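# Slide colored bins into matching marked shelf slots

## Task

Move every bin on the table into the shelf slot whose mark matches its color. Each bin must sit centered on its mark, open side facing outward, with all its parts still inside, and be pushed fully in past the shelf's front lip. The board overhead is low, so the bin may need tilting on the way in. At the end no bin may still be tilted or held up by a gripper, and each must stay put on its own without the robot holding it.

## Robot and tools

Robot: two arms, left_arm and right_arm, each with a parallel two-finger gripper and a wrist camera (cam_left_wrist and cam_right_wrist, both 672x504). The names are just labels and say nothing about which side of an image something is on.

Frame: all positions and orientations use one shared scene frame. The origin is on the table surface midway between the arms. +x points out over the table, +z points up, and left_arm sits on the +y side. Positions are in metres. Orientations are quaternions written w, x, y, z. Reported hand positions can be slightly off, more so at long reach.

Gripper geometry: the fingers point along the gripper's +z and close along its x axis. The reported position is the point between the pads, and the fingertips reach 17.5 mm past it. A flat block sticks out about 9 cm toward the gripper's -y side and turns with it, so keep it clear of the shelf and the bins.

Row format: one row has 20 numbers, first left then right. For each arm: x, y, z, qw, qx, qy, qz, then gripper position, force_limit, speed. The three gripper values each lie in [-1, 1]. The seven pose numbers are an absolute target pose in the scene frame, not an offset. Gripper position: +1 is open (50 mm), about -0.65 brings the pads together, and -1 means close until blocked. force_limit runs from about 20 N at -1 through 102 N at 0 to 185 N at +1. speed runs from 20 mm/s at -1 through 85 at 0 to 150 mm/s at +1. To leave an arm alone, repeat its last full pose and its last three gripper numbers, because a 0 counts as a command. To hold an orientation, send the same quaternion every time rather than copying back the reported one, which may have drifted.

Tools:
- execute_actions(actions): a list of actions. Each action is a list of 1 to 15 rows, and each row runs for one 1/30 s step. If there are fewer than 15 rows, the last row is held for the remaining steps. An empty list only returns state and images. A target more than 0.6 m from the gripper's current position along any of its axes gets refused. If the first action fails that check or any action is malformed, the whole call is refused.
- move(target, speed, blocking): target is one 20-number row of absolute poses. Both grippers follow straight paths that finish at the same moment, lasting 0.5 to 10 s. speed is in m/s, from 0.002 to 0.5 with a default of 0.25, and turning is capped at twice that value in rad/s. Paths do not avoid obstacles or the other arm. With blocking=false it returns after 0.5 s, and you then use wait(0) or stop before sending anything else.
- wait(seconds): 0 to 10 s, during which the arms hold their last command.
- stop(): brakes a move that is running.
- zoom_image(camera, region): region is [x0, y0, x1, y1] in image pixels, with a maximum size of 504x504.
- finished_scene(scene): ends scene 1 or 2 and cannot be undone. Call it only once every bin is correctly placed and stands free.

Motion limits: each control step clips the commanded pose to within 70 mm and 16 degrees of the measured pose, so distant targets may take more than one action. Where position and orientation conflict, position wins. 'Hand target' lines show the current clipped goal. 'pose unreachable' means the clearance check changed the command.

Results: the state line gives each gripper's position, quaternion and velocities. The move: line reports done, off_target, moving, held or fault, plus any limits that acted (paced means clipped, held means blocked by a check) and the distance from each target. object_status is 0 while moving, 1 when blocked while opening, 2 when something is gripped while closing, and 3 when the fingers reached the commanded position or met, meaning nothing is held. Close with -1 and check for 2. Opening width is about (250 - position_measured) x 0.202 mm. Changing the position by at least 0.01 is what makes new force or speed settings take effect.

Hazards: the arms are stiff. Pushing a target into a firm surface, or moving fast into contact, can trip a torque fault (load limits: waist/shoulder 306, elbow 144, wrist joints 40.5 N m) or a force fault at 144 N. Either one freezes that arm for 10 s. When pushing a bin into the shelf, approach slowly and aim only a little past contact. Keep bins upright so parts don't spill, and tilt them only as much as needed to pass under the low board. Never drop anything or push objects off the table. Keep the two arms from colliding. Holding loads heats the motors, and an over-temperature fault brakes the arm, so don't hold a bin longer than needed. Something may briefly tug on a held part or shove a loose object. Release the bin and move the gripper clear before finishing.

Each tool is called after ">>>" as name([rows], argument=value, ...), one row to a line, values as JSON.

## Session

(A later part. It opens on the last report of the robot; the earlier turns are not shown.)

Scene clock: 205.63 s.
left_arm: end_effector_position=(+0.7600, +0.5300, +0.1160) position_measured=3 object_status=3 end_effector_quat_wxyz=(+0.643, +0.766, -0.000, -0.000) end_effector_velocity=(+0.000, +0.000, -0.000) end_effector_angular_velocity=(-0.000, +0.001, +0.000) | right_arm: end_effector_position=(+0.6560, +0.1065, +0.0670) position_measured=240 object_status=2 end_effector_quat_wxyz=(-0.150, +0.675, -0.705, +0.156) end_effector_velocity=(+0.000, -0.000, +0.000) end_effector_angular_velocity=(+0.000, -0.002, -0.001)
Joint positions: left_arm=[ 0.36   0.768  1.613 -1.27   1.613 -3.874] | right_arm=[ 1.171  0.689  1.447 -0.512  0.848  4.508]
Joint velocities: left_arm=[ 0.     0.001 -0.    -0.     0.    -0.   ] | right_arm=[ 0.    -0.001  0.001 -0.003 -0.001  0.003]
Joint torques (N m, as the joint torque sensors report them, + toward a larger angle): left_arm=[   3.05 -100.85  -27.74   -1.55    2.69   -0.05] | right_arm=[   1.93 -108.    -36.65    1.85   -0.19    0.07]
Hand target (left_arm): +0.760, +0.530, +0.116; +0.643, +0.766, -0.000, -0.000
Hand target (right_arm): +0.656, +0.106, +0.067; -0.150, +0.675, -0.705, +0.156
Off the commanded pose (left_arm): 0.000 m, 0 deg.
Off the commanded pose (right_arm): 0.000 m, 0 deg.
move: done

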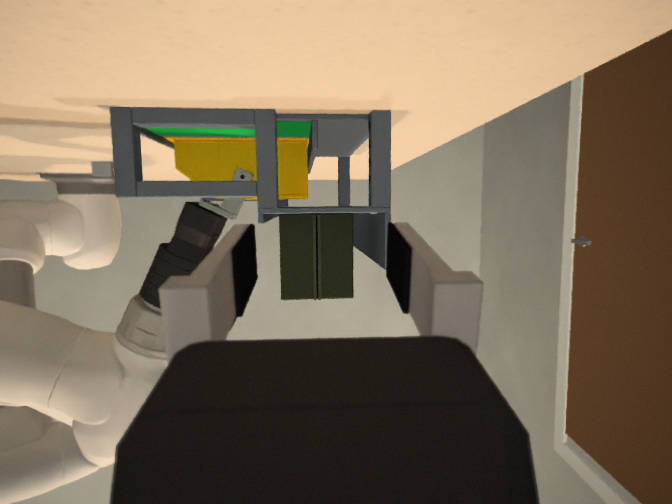

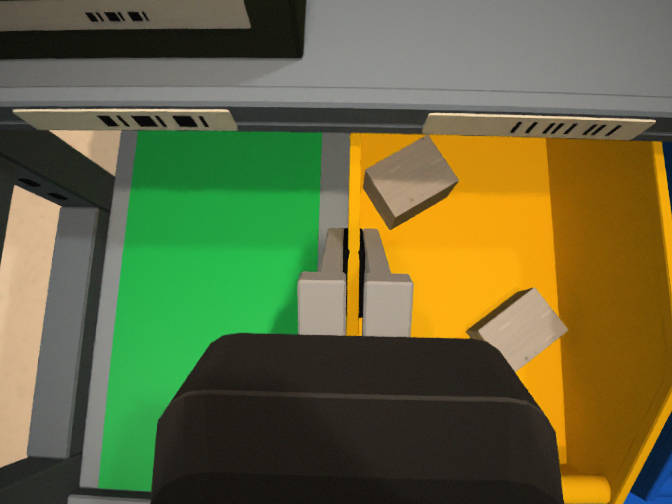

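>>> move(target=[0.76,0.53,0.116,0.6428,0.766,0,0,1,0,0, 0.6572,0.1064,0.0643,-0.1497,0.6751,-0.7051,0.1563,-1,0.2,0], speed=0.02)

>>> move(target=[0.76,0.53,0.116,0.6428,0.766,0,0,1,0,0, 0.6572,0.1064,0.0643,-0.1497,0.6751,-0.7051,0.1563,0.1,0.2,0], speed=0.02)

>>> move(target=[0.76,0.53,0.116,0.6428,0.766,0,0,1,0,0, 0.63,0.1075,0.12,-0.1497,0.6751,-0.7051,0.1563,0.1,0.2,0], speed=0.12)

>>> move(target=[0.76,0.53,0.116,0.6428,0.766,0,0,1,0,0, 0.46,0.02,0.19,-0.1497,0.6751,-0.7051,0.1563,0.1,0.2,0], speed=0.3)

Scene clock: 211.23 s.
left_arm: end_effector_position=(+0.7600, +0.5300, +0.1160) position_measured=3 object_status=3 end_effector_quat_wxyz=(+0.643, +0.766, -0.000, -0.000) end_effector_velocity=(+0.000, +0.001, -0.001) end_effector_angular_velocity=(-0.001, +0.001, +0.002) | right_arm: end_effector_position=(+0.6572, +0.1064, +0.0643) position_measured=240 object_status=2 end_effector_quat_wxyz=(-0.150, +0.675, -0.705, +0.156) end_effector_velocity=(+0.000, -0.000, -0.000) end_effector_angular_velocity=(-0.001, -0.001, +0.001)
Joint positions: left_arm=[ 0.36   0.768  1.613 -1.27   1.613 -3.874] | right_arm=[ 1.17   0.692  1.447 -0.513  0.844  4.509]
Joint velocities: left_arm=[ 0.002  0.001 -0.    -0.001  0.    -0.   ] | right_arm=[-0.     0.     0.    -0.001 -0.001 -0.   ]
Joint torques (N m, as the joint torque sensors report them, + toward a larger angle): left_arm=[  0.82 -99.26 -28.2   -1.51   2.5   -0.02] | right_arm=[   1.42 -107.88  -36.45    2.19   -0.28    0.04]
Hand target (left_arm): +0.760, +0.530, +0.116; +0.643, +0.766, -0.000, -0.000
Hand target (right_arm): +0.657, +0.106, +0.064; -0.150, +0.675, -0.705, +0.156
Off the commanded pose (left_arm): 0.000 m, 0 deg.
Off the commanded pose (right_arm): 0.000 m, 0 deg.
move: done

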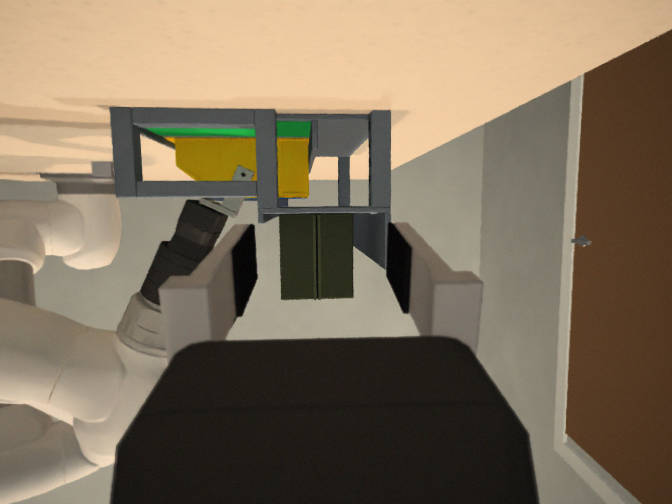

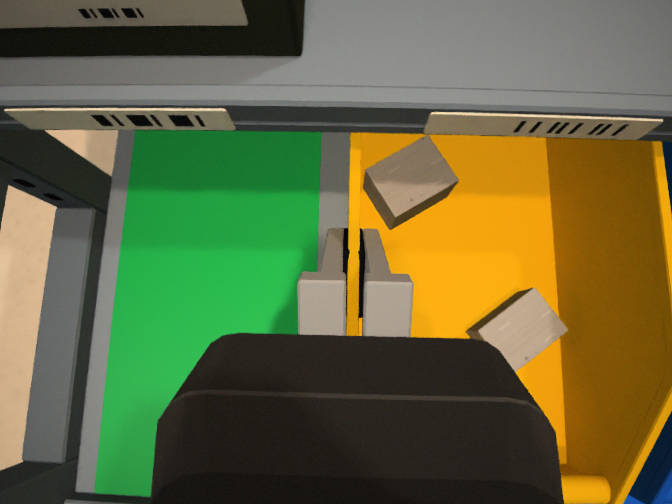

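Scene clock: 211.93 s.
left_arm: end_effector_position=(+0.7600, +0.5300, +0.1160) position_measured=3 object_status=3 end_effector_quat_wxyz=(+0.643, +0.766, -0.000, -0.000) end_effector_velocity=(-0.000, -0.000, -0.000) end_effector_angular_velocity=(+0.000, +0.000, -0.001) | right_arm: end_effector_position=(+0.6572, +0.1064, +0.0643) position_measured=138 object_status=3 end_effector_quat_wxyz=(-0.150, +0.675, -0.705, +0.156) end_effector_velocity=(+0.000, +0.000, +0.000) end_effector_angular_velocity=(+0.001, -0.000, -0.000)
Joint positions: left_arm=[ 0.36   0.768  1.613 -1.27   1.613 -3.874] | right_arm=[ 1.17   0.692  1.447 -0.513  0.844  4.509]
Joint velocities: left_arm=[-0.  0.  0.  0.  0.  0.] | right_arm=[ 0. -0. -0.  0. -0.  0.]
Joint torques (N m, as the joint torque sensors report them, + toward a larger angle): left_arm=[  0.59 -99.74 -27.87  -1.62   2.82   0.24] | right_arm=[   2.17 -104.17  -34.43    2.58   -0.13    0.03]
Hand target (left_arm): +0.760, +0.530, +0.116; +0.643, +0.766, -0.000, -0.000
Hand target (right_arm): +0.657, +0.106, +0.064; -0.150, +0.675, -0.705, +0.156
Off the commanded pose (left_arm): 0.000 m, 0 deg.
Off the commanded pose (right_arm): 0.000 m, 0 deg.
move: done

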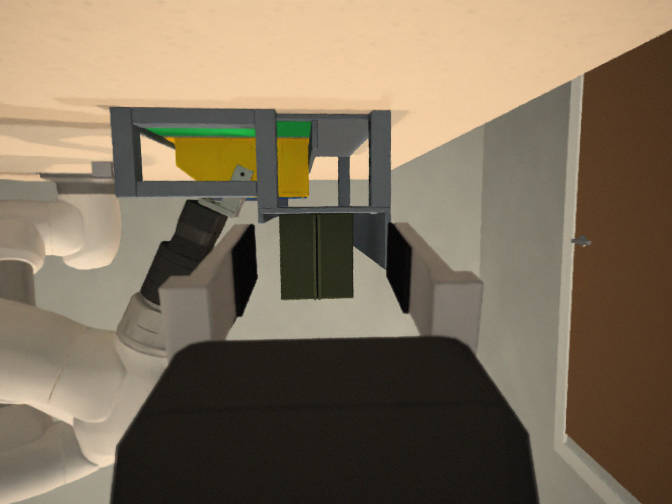

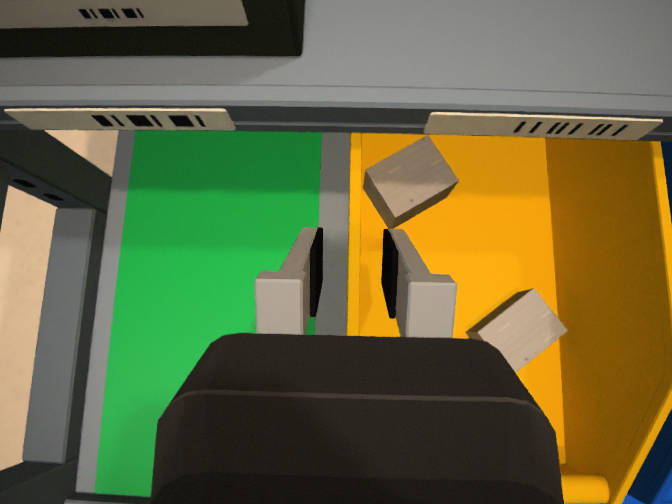

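Scene clock: 212.77 s.
left_arm: end_effector_position=(+0.7600, +0.5300, +0.1160) position_measured=3 object_status=3 end_effector_quat_wxyz=(+0.643, +0.766, -0.000, -0.000) end_effector_velocity=(+0.000, -0.000, -0.000) end_effector_angular_velocity=(-0.001, +0.000, -0.000) | right_arm: end_effector_position=(+0.6300, +0.1074, +0.1199) position_measured=138 object_status=3 end_effector_quat_wxyz=(-0.150, +0.675, -0.705, +0.156) end_effector_velocity=(+0.000, +0.000, +0.001) end_effector_angular_velocity=(+0.000, -0.001, +0.000)
Joint positions: left_arm=[ 0.36   0.768  1.613 -1.27   1.613 -3.874] | right_arm=[ 1.197  0.628  1.445 -0.49   0.913  4.495]
Joint velocities: left_arm=[-0.     0.    -0.    -0.001  0.     0.   ] | right_arm=[ 0.    -0.    -0.001 -0.001  0.     0.001]
Joint torques (N m, as the joint torque sensors report them, + toward a larger angle): left_arm=[  5.06 -99.41 -26.65  -1.76   2.59   0.09] | right_arm=[  1.67 -99.59 -35.9    2.77  -0.42   0.16]
Hand target (left_arm): +0.760, +0.530, +0.116; +0.643, +0.766, -0.000, -0.000
Hand target (right_arm): +0.630, +0.107, +0.120; -0.150, +0.675, -0.705, +0.156
Off the commanded pose (left_arm): 0.000 m, 0 deg.
Off the commanded pose (right_arm): 0.000 m, 0 deg.
move: done

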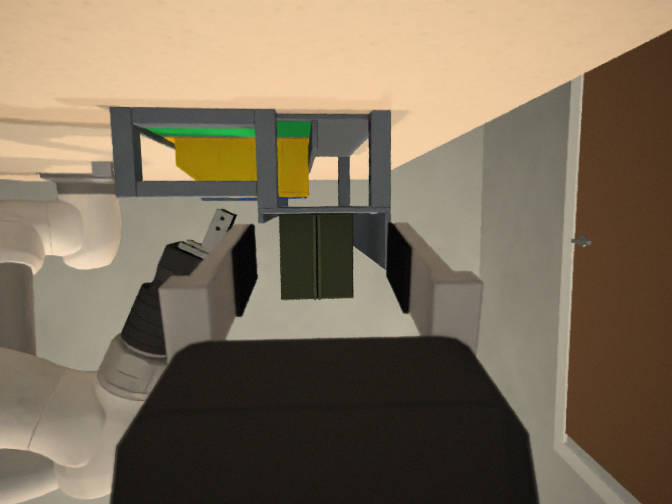

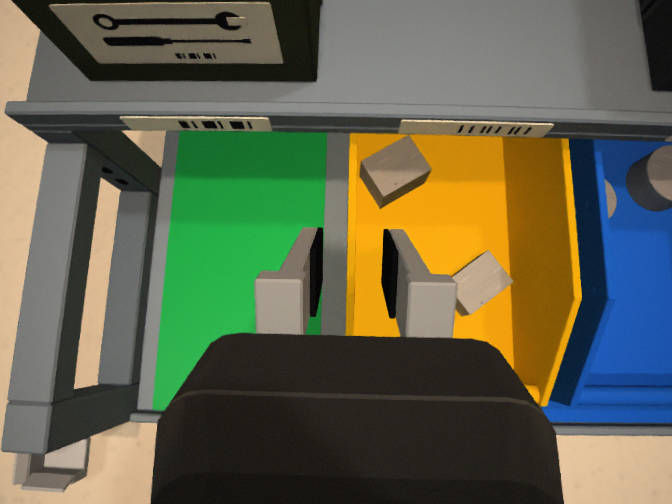

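Scene clock: 213.87 s.
left_arm: end_effector_position=(+0.7600, +0.5300, +0.1160) position_measured=3 object_status=3 end_effector_quat_wxyz=(+0.643, +0.766, -0.000, -0.000) end_effector_velocity=(-0.000, -0.000, -0.000) end_effector_angular_velocity=(-0.000, +0.001, +0.000) | right_arm: end_effector_position=(+0.4601, +0.0197, +0.1896) position_measured=138 object_status=3 end_effector_quat_wxyz=(-0.150, +0.675, -0.705, +0.156) end_effector_velocity=(-0.000, -0.000, +0.001) end_effector_angular_velocity=(-0.001, -0.001, +0.001)
Joint positions: left_arm=[ 0.36   0.768  1.613 -1.27   1.613 -3.874] | right_arm=[ 1.342  0.362  1.729 -0.507  0.959  4.643]
Joint velocities: left_arm=[-0.  0.  0. -0.  0.  0.] | right_arm=[ 0.001 -0.001  0.001 -0.001  0.001  0.001]
Joint torques (N m, as the joint torque sensors report them, + toward a larger angle): left_arm=[   3.04 -101.58  -27.93   -1.87    2.62   -0.02] | right_arm=[  0.63 -76.57 -35.41   2.58  -0.18   0.08]
Hand target (left_arm): +0.760, +0.530, +0.116; +0.643, +0.766, -0.000, -0.000
Hand target (right_arm): +0.460, +0.020, +0.190; -0.150, +0.675, -0.705, +0.156
Off the commanded pose (left_arm): 0.000 m, 0 deg.
Off the commanded pose (right_arm): 0.001 m, 0 deg.
move: done

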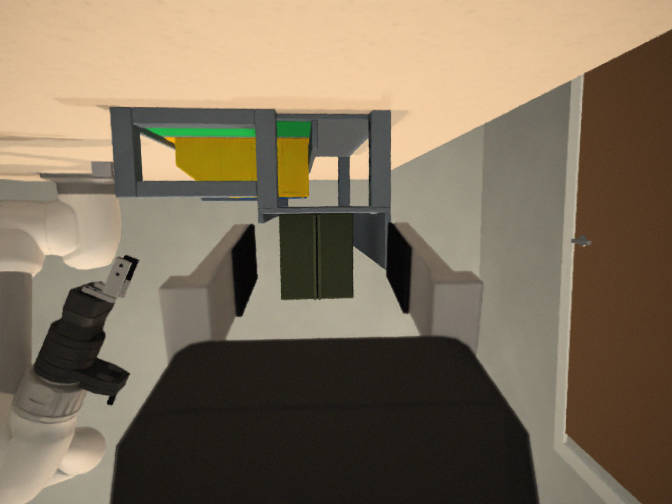

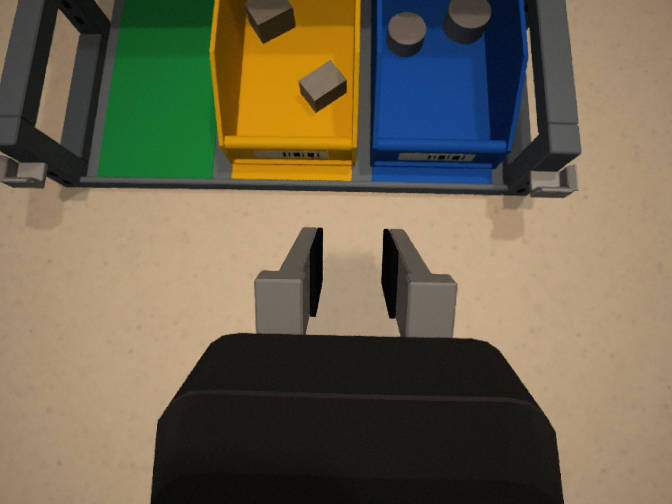

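>>> finished_scene(scene=2)

The scene is finished: the task was done.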